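# Insert the steel peg fully into the block's hole

## Task

Seat the steel peg completely inside the hole in the block. The block must never be displaced more than 1.5 cm from its starting spot at any moment, or the attempt fails. The peg has to stay inserted by itself, not because the gripper is holding it there. Finish by releasing the peg and moving the gripper away.

## Robot and tools

Robot: two 6-joint arms with parallel grippers, named left_arm and right_arm. Their bases sit at (-0.046, +0.321, 0) m and (-0.046, -0.374, 0) m, almost unrotated. The shared scene frame has its origin on the table top between the arms, +x pointing out over the table, +z up, and left_arm on the +y side. The names do not match sides of a camera image.

Gripper: the fingers extend along the gripper's +z axis and close along its y axis. end_effector_position is the point between the finger pads, about 1 cm short of the fingertips. Reported hand positions can be somewhat wrong, especially when the arm reaches far.

Joint order, used in every row and every per-joint list: waist (joint1), shoulder (joint2), elbow (joint3), wrist pitch (joint4), wrist yaw (joint5), wrist roll (joint6). Nominal ranges in rad: waist -2.618 to 3.054, shoulder 0.000 to 3.142, elbow 0.000 to 3.142, wrist pitch -1.571 to 1.571, wrist yaw -1.571 to 1.571, wrist roll -2.094 to 2.094. True ends may differ by up to 0.036 rad.

execute_actions(actions): actions is a list of 0 to 15 actions. Each action is a table of 1 to 15 rows, and each row lasts one control step (1/30 s). A table shorter than 15 rows repeats its final row, so every action lasts 0.5 s. A row is one list covering both arms: 14 numbers in [-1, 1], first left_arm's 6 joint values plus its opening, then right_arm's 6 plus its opening. Joint values are offsets, not poses: they are scaled (1.0 = 1.202 rad waist, 1.258 shoulder, 1.238 elbow, 2.073 wrist pitch, 2.022 wrist yaw and roll) and measured from the joint angles at the start of that action, not from the preceding row. For the first action in a call, the reference is the most recent reported state. The opening is absolute: +1 fully open, -1 closed. A row may carry 12 extra numbers in [0, 1] (26 total): stiffness scales for left_arm's 6 joints then right_arm's 6, multiplying position gain until changed. An empty list just returns the current state and images.

Refusals: if an action would take any joint more than 0.036 rad outward past its range, that action is rejected for both arms; if the first action fails this, or any action is malformed, the whole call does nothing. A joint clipped at its true end produces the line "joint sent to its limit"; missing that line does not prove there is more room.

Motion limits: each step, a joint target can lead the measured angle by at most 0.202 (waist), 0.258 (shoulder), 0.238 (elbow), 0.573 (wrist pitch), 0.522 (wrist yaw, roll) rad, and targets are shrunk if they would put the gripper over 70 mm from where it is. Big offsets may therefore need several actions. Sending zeros can let an arm sag; to hold it, send offsets back to the desired angles, then zeros, correcting if a joint still lags.

move(target, speed, blocking): target is one row in the same 14 (or 26) number layout, with offsets measured from the Joint positions in the latest result that listed them. All joints travel together over 0.5 to 10 s; speed (rad/s, 0.01 to 2, default 0.5) caps the joint with the longest travel. Moves ignore obstacles and the other arm; faster motion and targets further beyond a contact push harder. blocking=false returns after 0.5 s while motion continues; until a result shows it ended, use wait or stop before any other motion. The result adds a move: line with the ending (done, off_target, moving, held, fault), limits=held or limits=none, and each arm's joint furthest from target.

wait(seconds): 0 to 10 s, arms hold their last command; returns early if a running move ends. stop(): brakes a running move; fingers keep moving. zoom_image(camera, region): camera is cam_head_left or cam_head_right, region [x0, y0, x1, y1] in pixels from the top-left, at most 504 by 504. read_manual(section): licence texts only. finished_scene(scene): pass the current scene number; ends it permanently, so the peg must already be seated and released.

Results: a state line with each gripper's position (m) and quat_wxyz; Joint positions and Joint velocities per arm (rad, rad/s, then finger gap in m, 0.094 fully open); Joint targets (what joints are driven toward now); grip_measured on the command scale; joint torques (offset and noisy); step readings with HELD marking held-back steps; "joint command not followed" when a clearance check altered targets; MOTOR HOT from 75 °C, and OVER-TEMPERATURE FAULT stops at 90 °C and 100 °C (at 100 °C the arm goes limp and falls). To grip, command an opening about 0.03 below grip_measured; less grips more gently. Readings can be off about 1 mm.

Cameras: cam_head_left and cam_head_right, 504x504 each, mounted high near (-0.13, -0.05, 0.91) and (-0.12, -0.16, 0.90) looking down over the table; the given calibration is approximate.

Avoid: shifting the block over 1.5 cm, knocking anything off the table, arms hitting or pressing each other, dropping the peg, slamming or forcing hard. Loose objects may occasionally get nudged by outside pushes.

Each tool is called in YAML: its name, and indented under it one key for each argument.

## Session

execute_actions:
  actions: []

Scene clock: 0.00 s.
left_arm: end_effector_position=(+0.2828, +0.1443, +0.2677) grip_measured=+1.000 end_effector_quat_wxyz=(+0.515, +0.004, +0.820, +0.252) | right_arm: end_effector_position=(+0.6215, -0.5230, +0.1488) grip_measured=+1.000 end_effector_quat_wxyz=(+0.692, -0.416, +0.580, -0.103)
Joint names: [waist, shoulder, elbow, wrist pitch, wrist yaw, wrist roll]
Joint positions: left_arm=[-0.969  1.593  1.394 -0.947 -1.184 -0.656  0.094] | right_arm=[-0.435  2.649  2.049  0.567 -0.902 -0.795  0.094]
Joint velocities: left_arm=[-0.002 -0.002 -0.002  0.007 -0.007 -0.037  0.   ] | right_arm=[ 0.017  0.007  0.017 -0.022  0.051  0.051  0.   ]
Joint torques (N m, as the arm reports them, + toward a larger angle): no reading
Joint targets: left_arm=[-0.969 1.584 1.404 -0.949 -1.199 -0.659] | right_arm=[-0.435 2.630 2.061 0.568 -0.903 -0.789]
Joint stiffness scale: left_arm=[1. 1. 1. 1. 1. 1.] | right_arm=[1. 1. 1. 1. 1. 1.]

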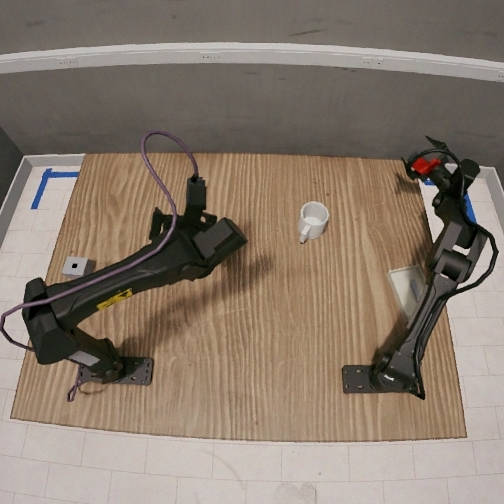

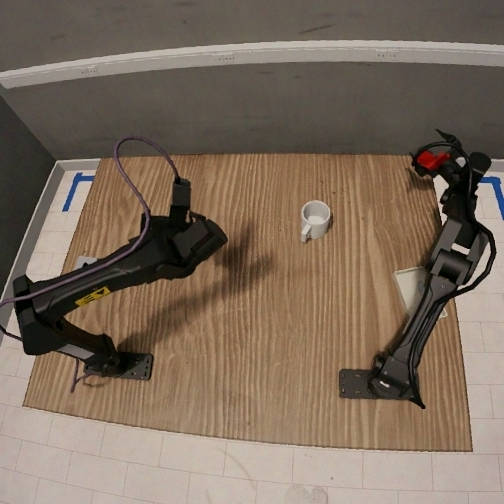

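zoom_image:
  camera: "cam_head_left"
  region: [20, 220, 140, 310]

zoom_image:
  camera: "cam_head_left"
  region: [360, 240, 480, 330]

Region (20, 220, 140, 310) of cam_head_left's 504x504 image, scaled by 4.200, with more detail than that image has; it fills the top 378 rows of this view, and the rest is white.

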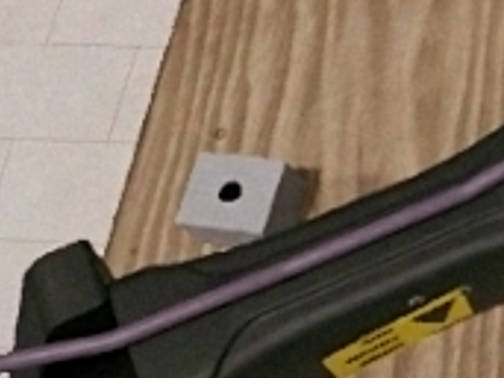

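Region (360, 240, 480, 330) of cam_head_left's 504x504 image, scaled by 4.200, with more detail than that image has; it fills the top 378 rows of this view, and the rest is white.

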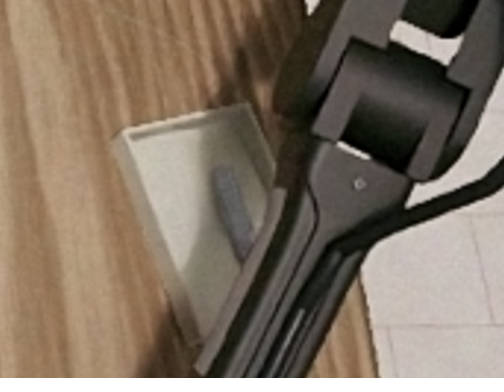

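move:
  target: [0.057,0.067,-0.006,-0.161,0.586,0.324,1, 0.695,-0.922,-0.593,-0.947,0.446,0.393,1]
  speed: 1.0

Scene clock: 81.27 s.
left_arm: end_effector_position=(+0.1469, +0.0848, +0.1239) grip_measured=+1.000 end_effector_quat_wxyz=(+0.014, +0.428, +0.904, -0.003) | right_arm: end_effector_position=(+0.1890, -0.2715, +0.1487) grip_measured=+1.000 end_effector_quat_wxyz=(+0.001, -0.206, +0.979, +0.003)
Joint names: [waist, shoulder, elbow, wrist pitch, wrist yaw, wrist roll]
Joint positions: left_arm=[-0.908  1.67   1.394 -1.267 -0.007 -0.007  0.094] | right_arm=[ 0.395  1.511  1.33  -1.386 -0.006 -0.012  0.094]
Joint velocities: left_arm=[-0.007  0.007  0.012 -0.007  0.051 -0.007  0.   ] | right_arm=[ 0.007 -0.002 -0.002 -0.022 -0.007 -0.051  0.   ]
Joint torques (N m, as the arm reports them, + toward a larger angle): left_arm=[ 0.74 -6.46  5.48  0.54  0.13  0.1 ] | right_arm=[ 0.27 -6.74  3.85  0.22  0.08  0.09]
Joint targets: left_arm=[-0.901 1.677 1.387 -1.281 0.001 -0.001] | right_arm=[0.401 1.489 1.315 -1.396 -0.000 -0.000]
Joint stiffness scale: left_arm=[1. 1. 1. 1. 1. 1.] | right_arm=[1. 1. 1. 1. 1. 1.]
move: off_target (right_arm); limits=none; left_arm: farthest joint: the wrist pitch, 0.014 radians from its target (0.334 radians at the start); right_arm: farthest joint: the shoulder, 0.021 radians from its target (1.160 radians at the start)

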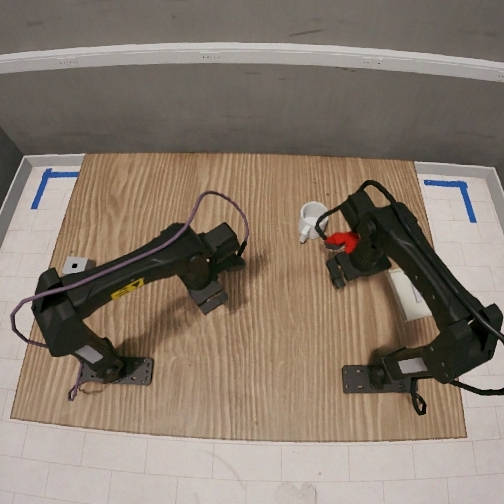

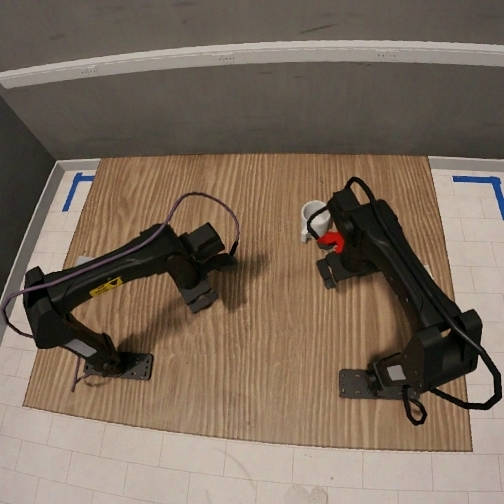

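move:
  target: [-0.45,0,0,0,0,0,1, 0.7,0,0,0,0,0,1]
  speed: 1.0

Scene clock: 90.43 s.
left_arm: end_effector_position=(-0.0017, +0.0191, +0.1239) grip_measured=+1.000 end_effector_quat_wxyz=(+0.013, +0.654, +0.757, -0.006) | right_arm: end_effector_position=(+0.0796, -0.1505, +0.1487) grip_measured=+1.000 end_effector_quat_wxyz=(+0.000, -0.506, +0.862, +0.003)
Joint names: [waist, shoulder, elbow, wrist pitch, wrist yaw, wrist roll]
Joint positions: left_arm=[-1.448  1.67   1.394 -1.267 -0.007 -0.007  0.094] | right_arm=[ 1.043  1.511  1.33  -1.387 -0.005 -0.011  0.094]
Joint velocities: left_arm=[ 0.012  0.002 -0.007 -0.007 -0.022 -0.037  0.   ] | right_arm=[ 0.012 -0.007 -0.007  0.066  0.007  0.022  0.   ]
Joint torques (N m, as the arm reports them, + toward a larger angle): left_arm=[-0.14 -6.98  6.12  0.66  0.01  0.01] | right_arm=[-0.51 -5.19  4.72  0.32  0.04  0.06]
Joint targets: left_arm=[-1.449 1.670 1.394 -1.267 -0.007 -0.007] | right_arm=[1.037 1.511 1.330 -1.387 -0.001 -0.011]
Joint stiffness scale: left_arm=[1. 1. 1. 1. 1. 1.] | right_arm=[1. 1. 1. 1. 1. 1.]
move: held (right_arm); limits=held; held on 20 of 47 steps (right_arm), including the last (right_arm); left_arm: farthest joint: the waist, 0.001 radians from its target (0.541 radians at the start); right_arm: farthest joint: the waist, 0.194 radians from its target (0.841 radians at the start)
joint command not followed: on one or more control steps a check withheld the commanded joint targets of the right arm, and it was not sent them on those steps. On the call's last step the targets were still withheld.
cause: the commanded joint targets would bring a part of the robot too close to another arm (this arm's wrist (the part past the wrist pitch) and the other arm's wrist (the part past the wrist pitch)); next, command targets that bring no part of the robot closer to that arm.

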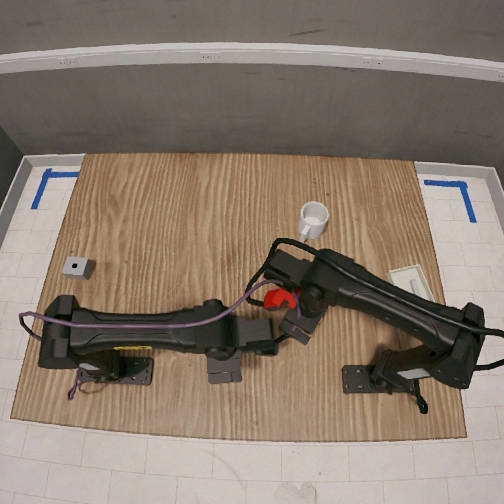

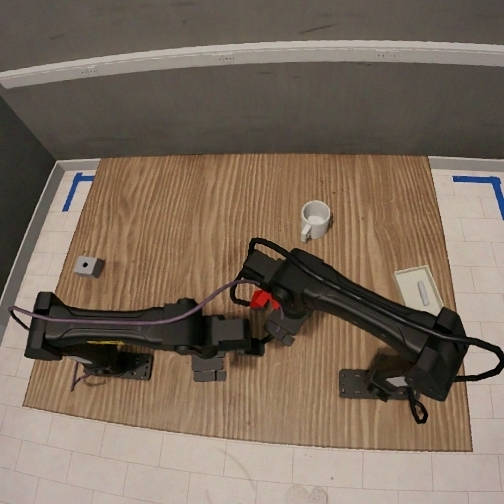

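zoom_image:
  camera: "cam_head_right"
  region: [370, 250, 470, 325]

zoom_image:
  camera: "cam_head_right"
  region: [40, 230, 140, 305]

zoom_image:
  camera: "cam_head_left"
  region: [30, 230, 130, 305]

Region (370, 250, 470, 325) of cam_head_right's 504x504 image, scaled by 5.040, with more detail than that image has; it fills the top 378 rows of this view, and the rest is white.

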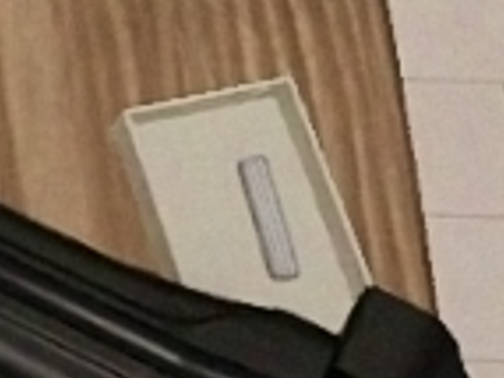

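Region (40, 230, 140, 305) of cam_head_right's 504x504 image, scaled by 5.040, with more detail than that image has; it fills the top 378 rows of this view, and the rest is white.

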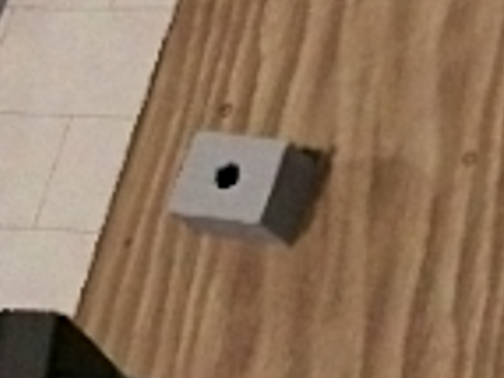

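Region (30, 230, 130, 305) of cam_head_left's 504x504 image, scaled by 5.040, with more detail than that image has; it fills the top 378 rows of this view, and the rest is white.

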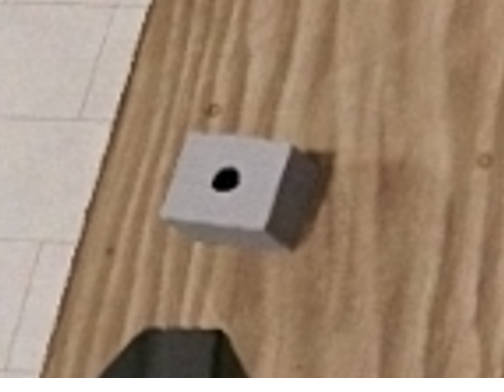

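move:
  target: [0.95,0,0,0,0,0,1, -0.95,0.069,-0.087,0.093,0.002,-0.316,1]
  speed: 1.2

execute_actions:
  actions: []

Scene clock: 148.17 s.
left_arm: end_effector_position=(+0.2470, +0.2371, +0.1239) grip_measured=+1.000 end_effector_quat_wxyz=(+0.015, +0.140, +0.990, +0.004) | right_arm: end_effector_position=(+0.2312, -0.3992, +0.1054) grip_measured=+1.000 end_effector_quat_wxyz=(+0.004, -0.271, +0.963, -0.005)
Joint names: [waist, shoulder, elbow, wrist pitch, wrist yaw, wrist roll]
Joint positions: left_arm=[-0.304  1.67   1.394 -1.267 -0.011 -0.007  0.094] | right_arm=[-0.098  1.591  1.237 -1.206  0.006 -0.639  0.094]
Joint velocities: left_arm=[-0.002 -0.007 -0.002 -0.081 -0.037 -0.037  0.   ] | right_arm=[-0.007 -0.007  0.007 -0.022  0.022 -0.037  0.   ]
Joint torques (N m, as the arm reports them, + toward a larger angle): left_arm=[-0.18 -6.98  6.09  0.67  0.06  0.01] | right_arm=[-0.03 -5.23  3.94  0.4  -0.03 -0.14]
Joint targets: left_arm=[-0.306 1.670 1.394 -1.267 -0.008 -0.007] | right_arm=[-0.099 1.597 1.222 -1.194 -0.001 -0.650]
Joint stiffness scale: left_arm=[1. 1. 1. 1. 1. 1.] | right_arm=[1. 1. 1. 1. 1. 1.]
move: done; limits=none; left_arm: farthest joint: the wrist yaw, 0.004 radians from its target (0.000 radians at the start); right_arm: farthest joint: the elbow, 0.015 radians from its target (0.108 radians at the start)

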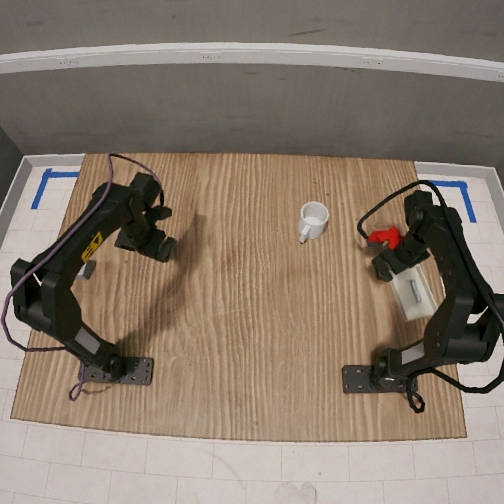

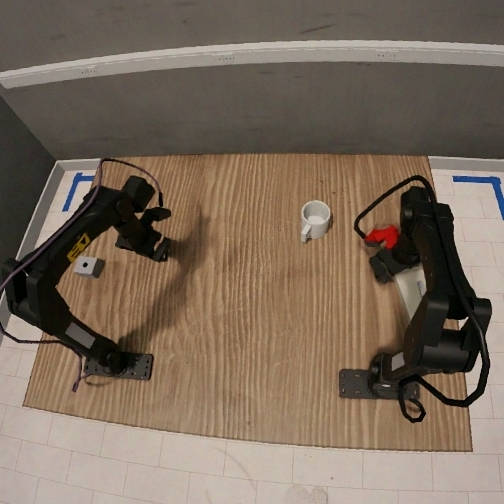

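Scene clock: 148.17 s.
left_arm: end_effector_position=(+0.2470, +0.2371, +0.1239) grip_measured=+1.000 end_effector_quat_wxyz=(+0.015, +0.140, +0.990, +0.004) | right_arm: end_effector_position=(+0.2312, -0.3992, +0.1054) grip_measured=+1.000 end_effector_quat_wxyz=(+0.004, -0.271, +0.963, -0.005)
Joint names: [waist, shoulder, elbow, wrist pitch, wrist yaw, wrist roll]
Joint positions: left_arm=[-0.304  1.67   1.394 -1.267 -0.011 -0.007  0.094] | right_arm=[-0.098  1.591  1.237 -1.206  0.006 -0.639  0.094]
Joint velocities: left_arm=[-0.002 -0.007 -0.002 -0.081 -0.037 -0.037  0.   ] | right_arm=[-0.007 -0.007  0.007 -0.022  0.022 -0.037  0.   ]
Joint torques (N m, as the arm reports them, + toward a larger angle): left_arm=[-0.18 -6.98  6.09  0.67  0.06  0.01] | right_arm=[-0.03 -5.23  3.94  0.4  -0.03 -0.14]
Joint targets: left_arm=[-0.306 1.670 1.394 -1.267 -0.008 -0.007] | right_arm=[-0.099 1.597 1.222 -1.194 -0.001 -0.650]
Joint stiffness scale: left_arm=[1. 1. 1. 1. 1. 1.] | right_arm=[1. 1. 1. 1. 1. 1.]

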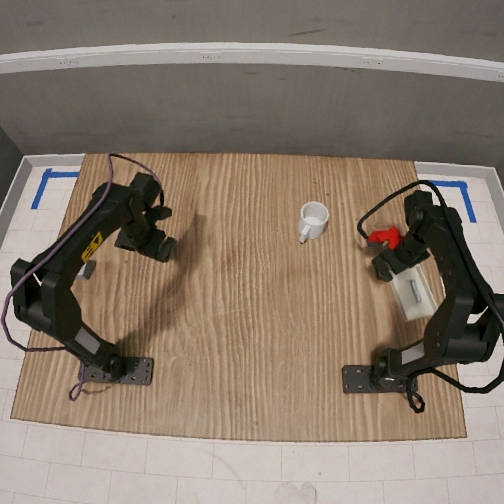

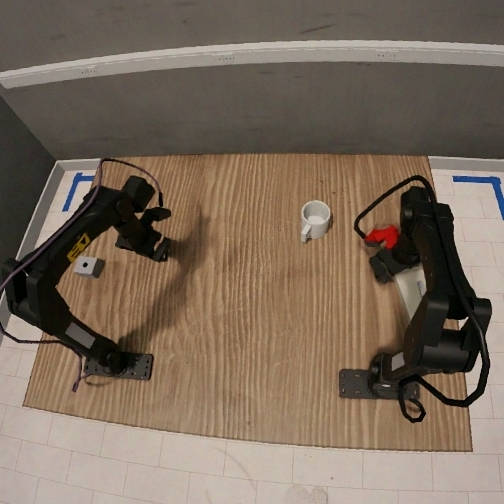

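move:
  target: [0.64,0,0,0,0,0,1, -0.353,0.005,-0.012,0.005,0,-0.005,1]
  speed: 1.0

Scene clock: 154.10 s.
left_arm: end_effector_position=(+0.2223, +0.4655, +0.1239) grip_measured=+1.000 end_effector_quat_wxyz=(+0.012, -0.243, +0.970, +0.010) | right_arm: end_effector_position=(+0.1964, -0.5108, +0.1055) grip_measured=+1.000 end_effector_quat_wxyz=(+0.002, -0.064, +0.998, -0.007)
Joint names: [waist, shoulder, elbow, wrist pitch, wrist yaw, wrist roll]
Joint positions: left_arm=[ 0.467  1.67   1.394 -1.267 -0.014 -0.007  0.094] | right_arm=[-0.518  1.591  1.237 -1.206  0.01  -0.639  0.094]
Joint velocities: left_arm=[-0.002 -0.002 -0.012  0.007 -0.007 -0.022  0.   ] | right_arm=[-0.007  0.002 -0.002  0.051 -0.007  0.007  0.   ]
Joint torques (N m, as the arm reports them, + toward a larger angle): left_arm=[-0.15 -6.99  6.05  0.67  0.05  0.01] | right_arm=[-0.3  -5.47  3.81  0.42  0.   -0.08]
Joint targets: left_arm=[0.466 1.670 1.394 -1.267 -0.011 -0.007] | right_arm=[-0.522 1.598 1.222 -1.196 0.006 -0.649]
Joint stiffness scale: left_arm=[1. 1. 1. 1. 1. 1.] | right_arm=[1. 1. 1. 1. 1. 1.]
move: done; limits=none; left_arm: farthest joint: the wrist yaw, 0.003 radians from its target (0.000 radians at the start); right_arm: farthest joint: the elbow, 0.015 radians from its target (0.015 radians at the start)

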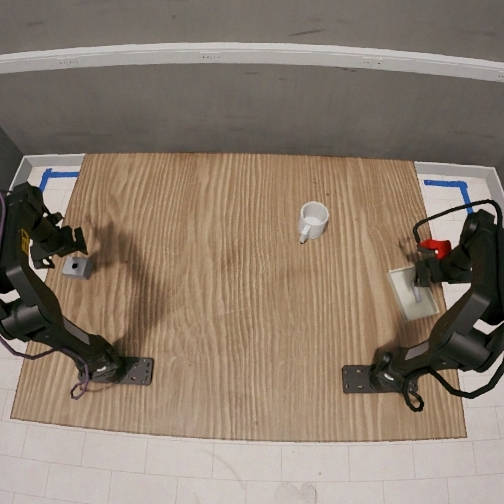

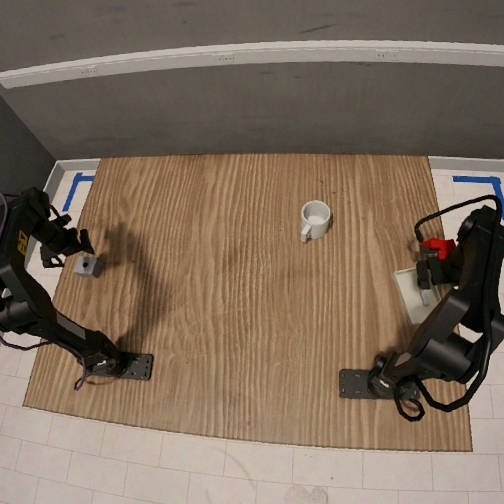

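zoom_image:
  camera: "cam_head_left"
  region: [370, 230, 490, 330]

zoom_image:
  camera: "cam_head_right"
  region: [370, 230, 490, 330]

Region (370, 230, 490, 330) of cam_head_left's 504x504 image, scaled by 4.200, with more detail than that image has.

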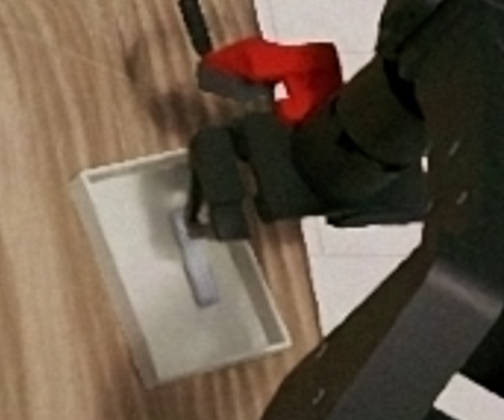

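Region (370, 230, 490, 330) of cam_head_right's 504x504 image, scaled by 4.200, with more detail than that image has.

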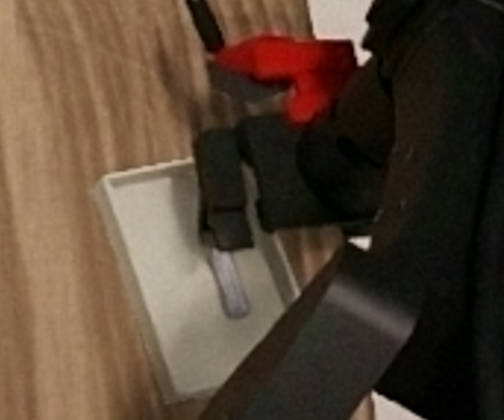

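move:
  target: [0,0,0,0,0,0,1, -0.003,0.049,-0.147,0.112,-0.005,-0.005,0.2]
  speed: 0.5

zoom_image:
  camera: "cam_head_left"
  region: [370, 230, 490, 330]

zoom_image:
  camera: "cam_head_right"
  region: [370, 230, 490, 330]

Scene clock: 177.83 s.
left_arm: end_effector_position=(+0.2223, +0.4655, +0.1239) grip_measured=+1.000 end_effector_quat_wxyz=(+0.012, -0.243, +0.970, +0.010) | right_arm: end_effector_position=(+0.1963, -0.5107, +0.0479) grip_measured=+0.202 end_effector_quat_wxyz=(-0.003, -0.064, +0.998, -0.004)
Joint names: [waist, shoulder, elbow, wrist pitch, wrist yaw, wrist roll]
Joint positions: left_arm=[ 0.467  1.67   1.394 -1.267 -0.014 -0.007  0.094] | right_arm=[-0.518  1.652  1.066 -0.986  0.01  -0.639  0.056]
Joint velocities: left_arm=[-0.012  0.007  0.007 -0.007  0.007  0.007  0.   ] | right_arm=[ 0.002 -0.012  0.002 -0.037 -0.037 -0.037 -0.   ]
Joint torques (N m, as the arm reports them, + toward a larger angle): left_arm=[ 0.   -6.98  6.11  0.67  0.01  0.02] | right_arm=[-0.45 -5.81  4.07  0.43 -0.14 -0.07]
Joint targets: left_arm=[0.467 1.670 1.394 -1.267 -0.014 -0.007] | right_arm=[-0.522 1.653 1.055 -0.974 -0.000 -0.649]
Joint stiffness scale: left_arm=[1. 1. 1. 1. 1. 1.] | right_arm=[1. 1. 1. 1. 1. 1.]
move: done; limits=none; left_arm: farthest joint: the waist, 0.000 radians from its target (0.000 radians at the start); right_arm: farthest joint: the wrist pitch, 0.012 radians from its target (0.232 radians at the start)

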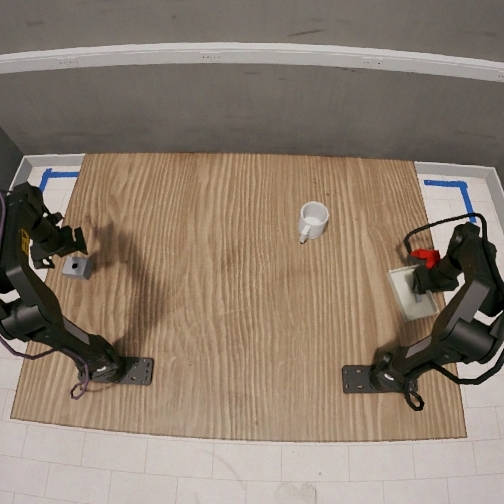

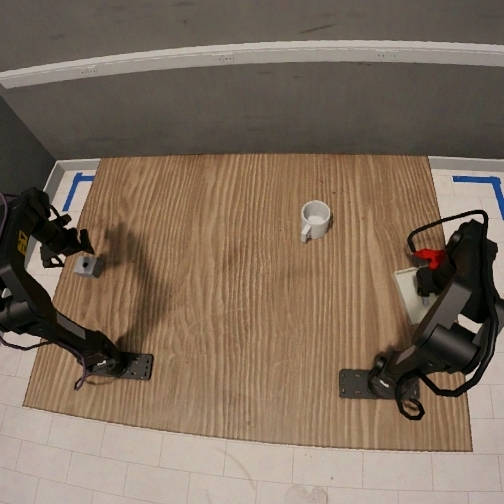

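Region (370, 230, 490, 330) of cam_head_left's 504x504 image, scaled by 4.200, with more detail than that image has.

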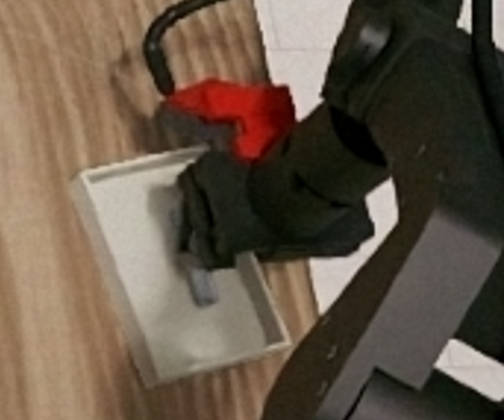

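Region (370, 230, 490, 330) of cam_head_right's 504x504 image, scaled by 4.200, with more detail than that image has.

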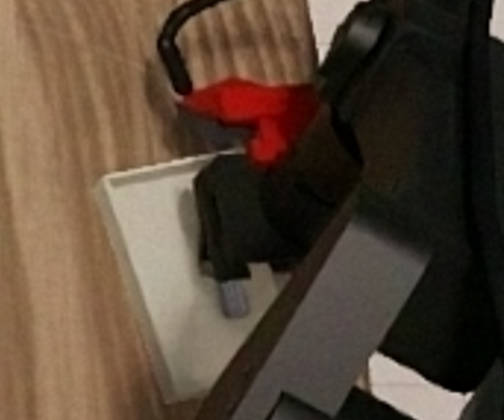

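move:
  target: [0,0,0,0,0,0,1, 0.029,0.013,0.005,0.005,-0.005,0,0.2]
  speed: 0.3

zoom_image:
  camera: "cam_head_left"
  region: [370, 230, 490, 330]

zoom_image:
  camera: "cam_head_right"
  region: [370, 230, 490, 330]

Scene clock: 214.10 s.
left_arm: end_effector_position=(+0.2223, +0.4655, +0.1239) grip_measured=+1.000 end_effector_quat_wxyz=(+0.012, -0.243, +0.970, +0.010) | right_arm: end_effector_position=(+0.2001, -0.5039, +0.0479) grip_measured=+0.202 end_effector_quat_wxyz=(-0.003, -0.078, +0.997, -0.004)
Joint names: [waist, shoulder, elbow, wrist pitch, wrist yaw, wrist roll]
Joint positions: left_arm=[ 0.467  1.67   1.394 -1.267 -0.014 -0.007  0.094] | right_arm=[-0.49   1.652  1.066 -0.985  0.01  -0.639  0.056]
Joint velocities: left_arm=[ 0.002 -0.007  0.002 -0.037  0.007 -0.051  0.   ] | right_arm=[ 0.022  0.012  0.002 -0.081 -0.022 -0.007  0.   ]
Joint torques (N m, as the arm reports them, + toward a larger angle): left_arm=[-0.02 -6.99  6.09  0.67  0.01  0.02] | right_arm=[ 0.49 -4.77  4.96  0.39 -0.1   0.03]
Joint targets: left_arm=[0.467 1.670 1.394 -1.267 -0.014 -0.007] | right_arm=[-0.483 1.668 1.073 -0.976 -0.000 -0.639]
Joint stiffness scale: left_arm=[1. 1. 1. 1. 1. 1.] | right_arm=[1. 1. 1. 1. 1. 1.]
move: done; limits=none; left_arm: farthest joint: the waist, 0.000 radians from its target (0.000 radians at the start); right_arm: farthest joint: the shoulder, 0.016 radians from its target (0.016 radians at the start)

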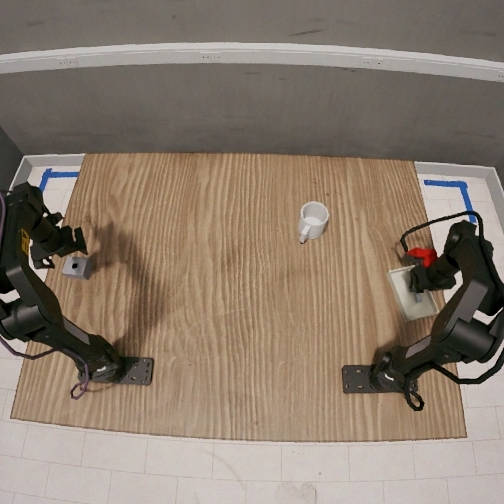

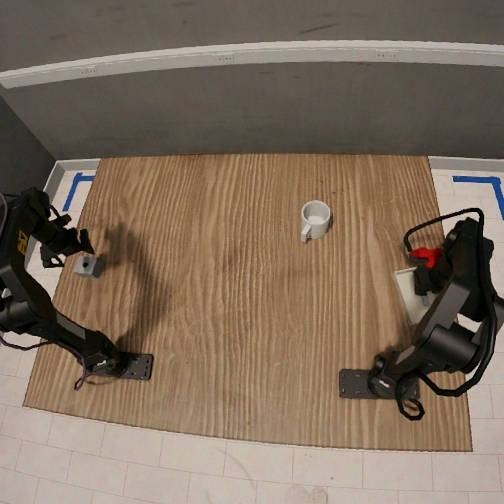

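Region (370, 230, 490, 330) of cam_head_left's 504x504 image, scaled by 4.200, with more detail than that image has.

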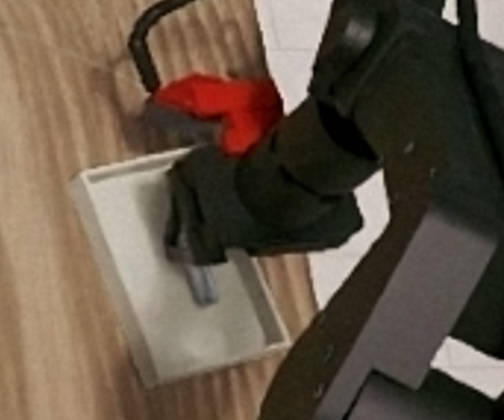

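Region (370, 230, 490, 330) of cam_head_right's 504x504 image, scaled by 4.200, with more detail than that image has.

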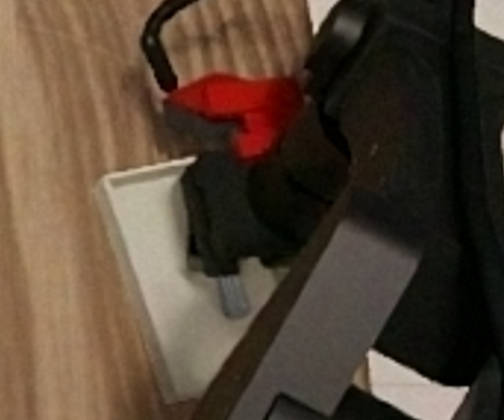

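move:
  target: [0,0,0,0,0,0,1, 0.006,0.054,-0.057,0.063,-0.005,0,0.2]
  speed: 0.3

zoom_image:
  camera: "cam_head_left"
  region: [370, 230, 490, 330]

zoom_image:
  camera: "cam_head_right"
  region: [370, 230, 490, 330]

Scene clock: 227.33 s.
left_arm: end_effector_position=(+0.2223, +0.4655, +0.1239) grip_measured=+1.000 end_effector_quat_wxyz=(+0.012, -0.243, +0.970, +0.010) | right_arm: end_effector_position=(+0.2024, -0.5050, +0.0175) grip_measured=+0.202 end_effector_quat_wxyz=(-0.007, -0.078, +0.997, -0.001)
Joint names: [waist, shoulder, elbow, wrist pitch, wrist yaw, wrist roll]
Joint positions: left_arm=[ 0.467  1.67   1.394 -1.267 -0.014 -0.007  0.094] | right_arm=[-0.49   1.717  1.009 -0.872  0.01  -0.639  0.056]
Joint velocities: left_arm=[-0.037 -0.002  0.002 -0.022 -0.022 -0.037  0.   ] | right_arm=[-0.002  0.002 -0.002 -0.022 -0.022 -0.037 -0.   ]
Joint torques (N m, as the arm reports them, + toward a larger angle): left_arm=[ 0.02 -6.99  6.08  0.67  0.01  0.02] | right_arm=[ 0.56 -6.25  3.59  0.42 -0.09 -0.03]
Joint targets: left_arm=[0.467 1.670 1.394 -1.267 -0.014 -0.007] | right_arm=[-0.483 1.720 0.996 -0.855 -0.000 -0.639]
Joint stiffness scale: left_arm=[1. 1. 1. 1. 1. 1.] | right_arm=[1. 1. 1. 1. 1. 1.]
move: done; limits=none; left_arm: farthest joint: the waist, 0.000 radians from its target (0.000 radians at the start); right_arm: farthest joint: the wrist pitch, 0.018 radians from its target (0.131 radians at the start)

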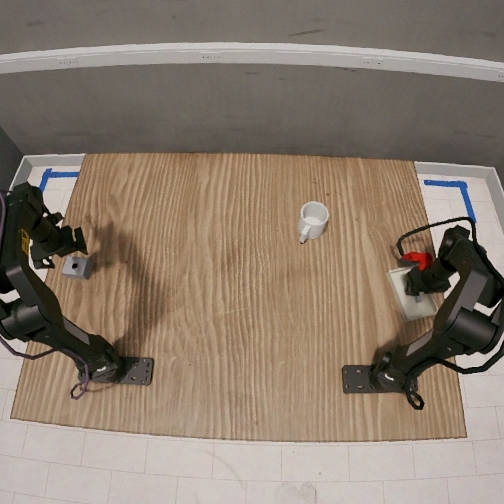

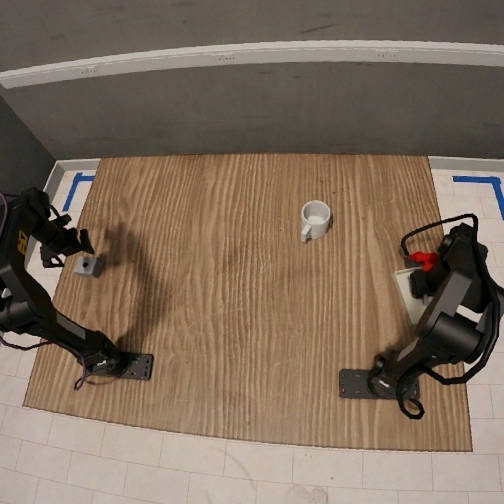

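Region (370, 230, 490, 330) of cam_head_left's 504x504 image, scaled by 4.200, with more detail than that image has.

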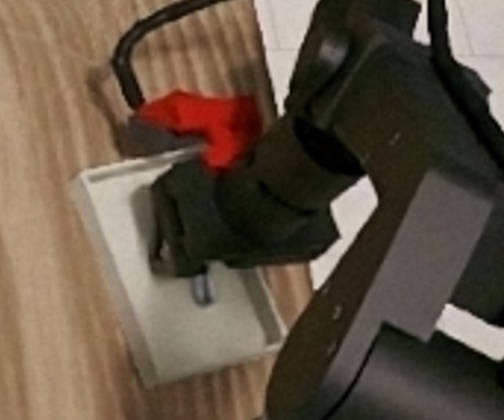

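Region (370, 230, 490, 330) of cam_head_right's 504x504 image, scaled by 4.200, with more detail than that image has.

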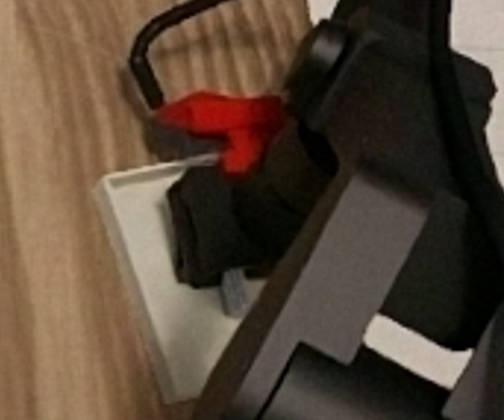

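Close the gripper.

move:
  target: [0,0,0,0,0,0,1, 0.006,0.002,-0.01,0.008,-0.005,0,-1]
  speed: 0.3

Scene clock: 234.43 s.
left_arm: end_effector_position=(+0.2223, +0.4655, +0.1239) grip_measured=+1.000 end_effector_quat_wxyz=(+0.012, -0.243, +0.970, +0.010) | right_arm: end_effector_position=(+0.2027, -0.5054, +0.0175) grip_measured=-0.706 end_effector_quat_wxyz=(-0.006, -0.078, +0.997, -0.002)
Joint names: [waist, shoulder, elbow, wrist pitch, wrist yaw, wrist roll]
Joint positions: left_arm=[ 0.467  1.67   1.394 -1.267 -0.014 -0.007  0.094] | right_arm=[-0.49   1.717  1.009 -0.87   0.011 -0.639  0.014]
Joint velocities: left_arm=[ 0.007 -0.002 -0.007 -0.037 -0.066  0.066  0.   ] | right_arm=[-0.012  0.002 -0.002  0.022  0.037 -0.007  0.   ]
Joint torques (N m, as the arm reports them, + toward a larger angle): left_arm=[ 0.03 -6.95  6.08  0.66  0.01  0.02] | right_arm=[ 0.46 -6.4   3.69  0.35 -0.11  0.02]
Joint targets: left_arm=[0.467 1.670 1.394 -1.267 -0.014 -0.007] | right_arm=[-0.483 1.720 0.996 -0.856 -0.000 -0.639]
Joint stiffness scale: left_arm=[1. 1. 1. 1. 1. 1.] | right_arm=[1. 1. 1. 1. 1. 1.]
move: done; limits=none; left_arm: farthest joint: the waist, 0.000 radians from its target (0.000 radians at the start); right_arm: farthest joint: the wrist pitch, 0.015 radians from its target (0.017 radians at the start)

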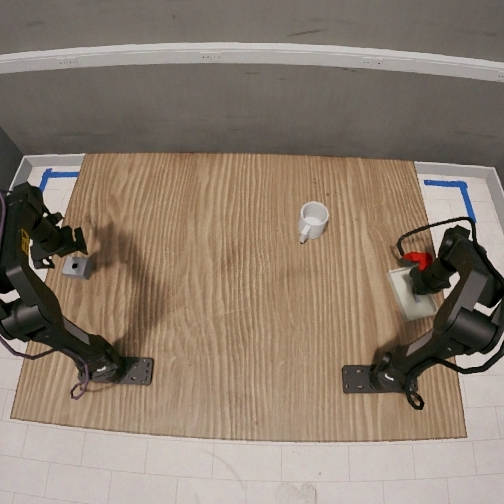

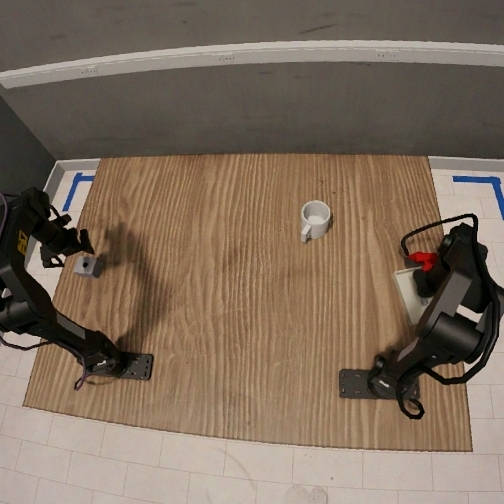

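move:
  target: [0,0,0,0,0,0,1, 0,-0.095,0.172,-0.157,0,0,-0.76]
  speed: 0.6

move:
  target: [0,0,0,0,0,0,1, 1.0,0,0,0,-0.005,0.316,-0.76]
  speed: 1.0

Scene clock: 259.83 s.
left_arm: end_effector_position=(+0.2223, +0.4655, +0.1239) grip_measured=+1.000 end_effector_quat_wxyz=(+0.012, -0.243, +0.970, +0.010) | right_arm: end_effector_position=(+0.1923, -0.4999, +0.0856) grip_measured=-0.706 end_effector_quat_wxyz=(-0.022, -0.079, +0.997, +0.007)
Joint names: [waist, shoulder, elbow, wrist pitch, wrist yaw, wrist roll]
Joint positions: left_arm=[ 0.467  1.67   1.394 -1.267 -0.014 -0.007  0.094] | right_arm=[-0.49   1.621  1.188 -1.182  0.011 -0.639  0.014]
Joint velocities: left_arm=[-0.007 -0.002 -0.002  0.007 -0.007 -0.022  0.   ] | right_arm=[-0.017 -0.012 -0.002 -0.022 -0.007 -0.022 -0.   ]
Joint torques (N m, as the arm reports them, + toward a larger angle): left_arm=[ 0.02 -6.99  6.1   0.67  0.    0.02] | right_arm=[ 0.03 -7.85  6.94  0.08 -0.03 -0.01]
Joint targets: left_arm=[0.467 1.670 1.394 -1.267 -0.014 -0.007] | right_arm=[-0.490 1.598 1.222 -1.195 0.011 -0.639]
Joint stiffness scale: left_arm=[1. 1. 1. 1. 1. 1.] | right_arm=[1. 1. 1. 1. 1. 1.]
move: off_target (right_arm); limits=none; left_arm: farthest joint: the waist, 0.000 radians from its target (0.000 radians at the start); right_arm: farthest joint: the elbow, 0.034 radians from its target (0.213 radians at the start)

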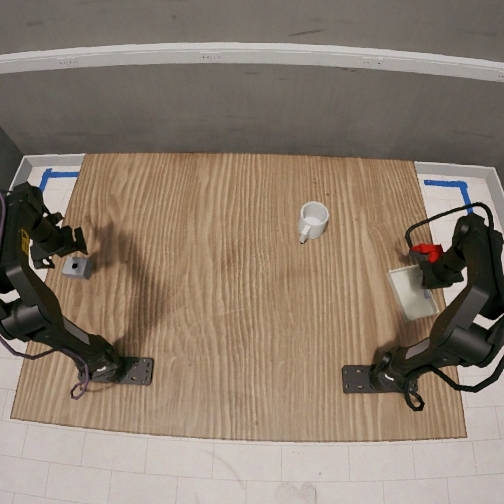

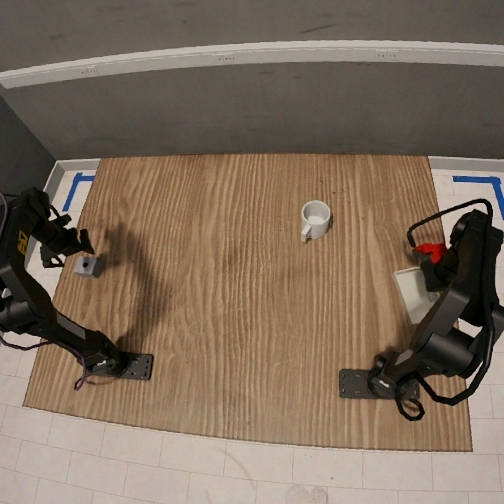

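Scene clock: 261.90 s.
left_arm: end_effector_position=(+0.2223, +0.4655, +0.1239) grip_measured=+1.000 end_effector_quat_wxyz=(+0.012, -0.243, +0.970, +0.010) | right_arm: end_effector_position=(+0.1559, -0.1957, +0.0856) grip_measured=-0.706 end_effector_quat_wxyz=(-0.021, -0.357, +0.934, -0.008)
Joint names: [waist, shoulder, elbow, wrist pitch, wrist yaw, wrist roll]
Joint positions: left_arm=[ 0.467  1.67   1.394 -1.267 -0.014 -0.007  0.094] | right_arm=[ 0.712  1.621  1.188 -1.182  0.    -0.012  0.014]
Joint velocities: left_arm=[-0.007 -0.002 -0.007  0.007  0.022  0.081  0.   ] | right_arm=[-0.022 -0.007 -0.002 -0.066  0.007  0.022 -0.   ]
Joint torques (N m, as the arm reports them, + toward a larger angle): left_arm=[ 0.04 -6.96  6.1   0.67  0.    0.03] | right_arm=[ 0.04 -6.05  4.79  0.21  0.03  0.14]
Joint targets: left_arm=[0.467 1.670 1.394 -1.267 -0.014 -0.007] | right_arm=[0.712 1.621 1.188 -1.182 0.001 -0.000]
Joint stiffness scale: left_arm=[1. 1. 1. 1. 1. 1.] | right_arm=[1. 1. 1. 1. 1. 1.]
move: done; limits=none; left_arm: farthest joint: the waist, 0.000 radians from its target (0.000 radians at the start); right_arm: farthest joint: the wrist roll, 0.012 radians from its target (0.639 radians at the start)

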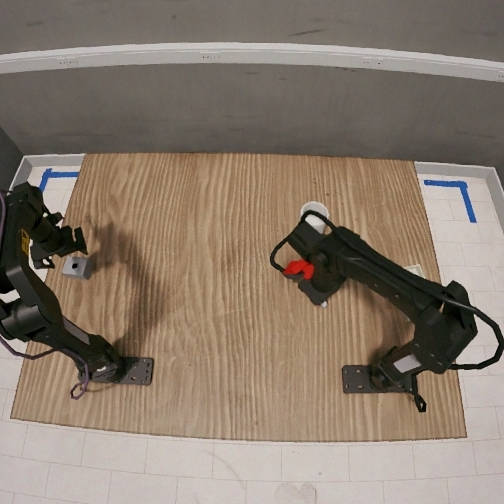

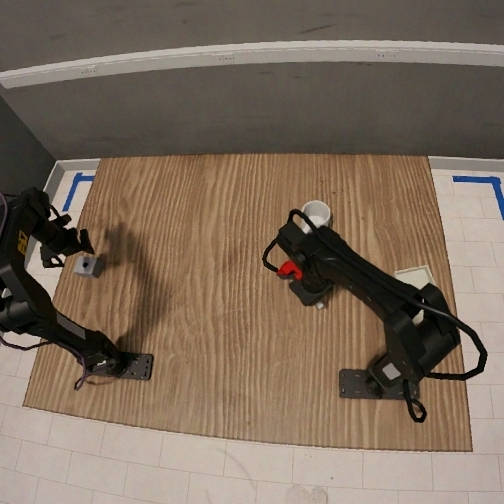

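move:
  target: [0,0,0,0,0,0,1, 0.24,0,0,1.0,0,0.006,-0.76]
  speed: 1.2

Scene clock: 269.33 s.
left_arm: end_effector_position=(+0.2223, +0.4655, +0.1239) grip_measured=+1.000 end_effector_quat_wxyz=(+0.012, -0.243, +0.970, +0.010) | right_arm: end_effector_position=(+0.2268, +0.0552, +0.4333) grip_measured=-0.706 end_effector_quat_wxyz=(+0.736, -0.266, +0.479, +0.398)
Joint names: [waist, shoulder, elbow, wrist pitch, wrist yaw, wrist roll]
Joint positions: left_arm=[ 0.467  1.67   1.394 -1.267 -0.014 -0.007  0.094] | right_arm=[ 0.995  1.621  1.188  0.845  0.    -0.011  0.014]
Joint velocities: left_arm=[ 0.012 -0.002 -0.002 -0.022 -0.022 -0.007  0.   ] | right_arm=[-0.007 -0.007 -0.002 -0.051  0.051 -0.007 -0.   ]
Joint torques (N m, as the arm reports them, + toward a larger angle): left_arm=[-0.01 -6.95  6.08  0.67  0.01  0.02] | right_arm=[ 0.67 -7.41  5.84  2.01  0.03  0.16]
Joint targets: left_arm=[0.467 1.670 1.394 -1.267 -0.014 -0.007] | right_arm=[1.000 1.621 1.188 0.891 0.000 0.001]
Joint stiffness scale: left_arm=[1. 1. 1. 1. 1. 1.] | right_arm=[1. 1. 1. 1. 1. 1.]
move: off_target (right_arm); limits=none; left_arm: farthest joint: the waist, 0.000 radians from its target (0.000 radians at the start); right_arm: farthest joint: the wrist pitch, 0.046 radians from its target (2.073 radians at the start)

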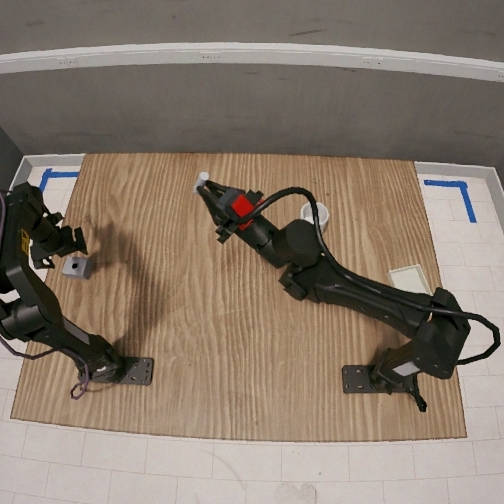

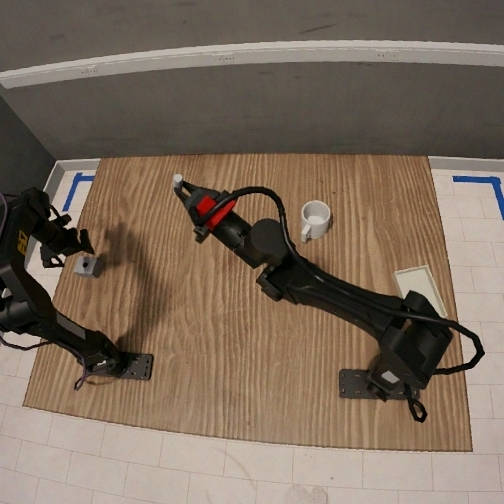

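move:
  target: [0,0,0,0,0,0,1, 0.004,0.545,-0.111,0.22,0,0.006,-0.76]
  speed: 0.7

Scene clock: 277.07 s.
left_arm: end_effector_position=(+0.2223, +0.4655, +0.1239) grip_measured=+1.000 end_effector_quat_wxyz=(+0.012, -0.243, +0.970, +0.010) | right_arm: end_effector_position=(+0.2640, +0.1134, +0.0840) grip_measured=-0.706 end_effector_quat_wxyz=(+0.612, -0.348, +0.628, +0.331)
Joint names: [waist, shoulder, elbow, wrist pitch, wrist yaw, wrist roll]
Joint positions: left_arm=[ 0.467  1.67   1.394 -1.267 -0.014 -0.007  0.094] | right_arm=[ 0.995  2.332  1.05   1.251  0.    -0.011  0.014]
Joint velocities: left_arm=[-0.002 -0.007  0.007  0.022  0.022 -0.022  0.   ] | right_arm=[-0.012 -0.017  0.007 -0.095 -0.051 -0.037 -0.   ]
Joint torques (N m, as the arm reports them, + toward a larger angle): left_arm=[ 0.02 -6.99  6.11  0.67  0.01  0.02] | right_arm=[  0.39 -13.24   4.09   2.36   0.02   0.17]
Joint targets: left_arm=[0.467 1.670 1.394 -1.267 -0.014 -0.007] | right_arm=[1.000 2.307 1.050 1.301 0.000 0.001]
Joint stiffness scale: left_arm=[1. 1. 1. 1. 1. 1.] | right_arm=[1. 1. 1. 1. 1. 1.]
move: off_target (right_arm); limits=none; left_arm: farthest joint: the waist, 0.000 radians from its target (0.000 radians at the start); right_arm: farthest joint: the wrist pitch, 0.050 radians from its target (0.455 radians at the start)

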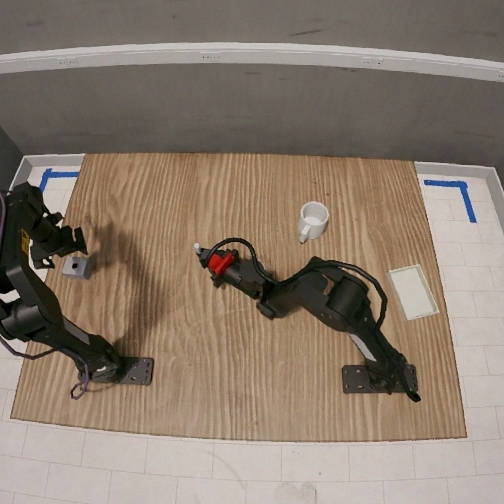

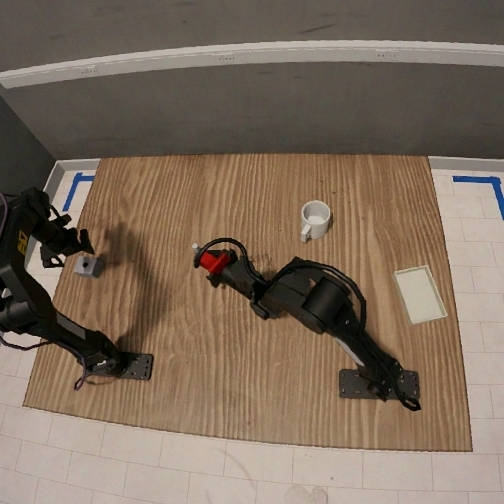

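zoom_image:
  camera: "cam_head_left"
  region: [160, 215, 260, 295]

zoom_image:
  camera: "cam_head_right"
  region: [160, 215, 260, 295]

Region (160, 215, 260, 295) of cam_head_left's 504x504 image, scaled by 5.040, with more detail than that image has; it fills the top 403 rows of this view, and the rest is white.

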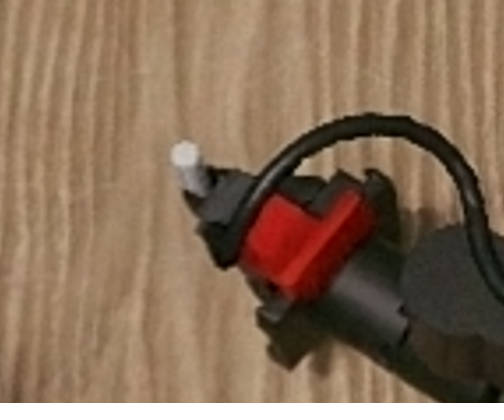

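Region (160, 215, 260, 295) of cam_head_right's 504x504 image, scaled by 5.040, with more detail than that image has; it fills the top 403 rows of this view, and the rest is white.

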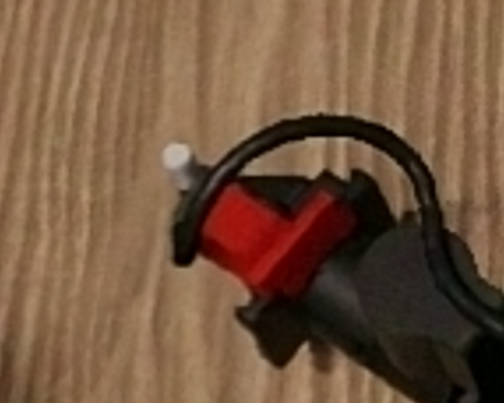

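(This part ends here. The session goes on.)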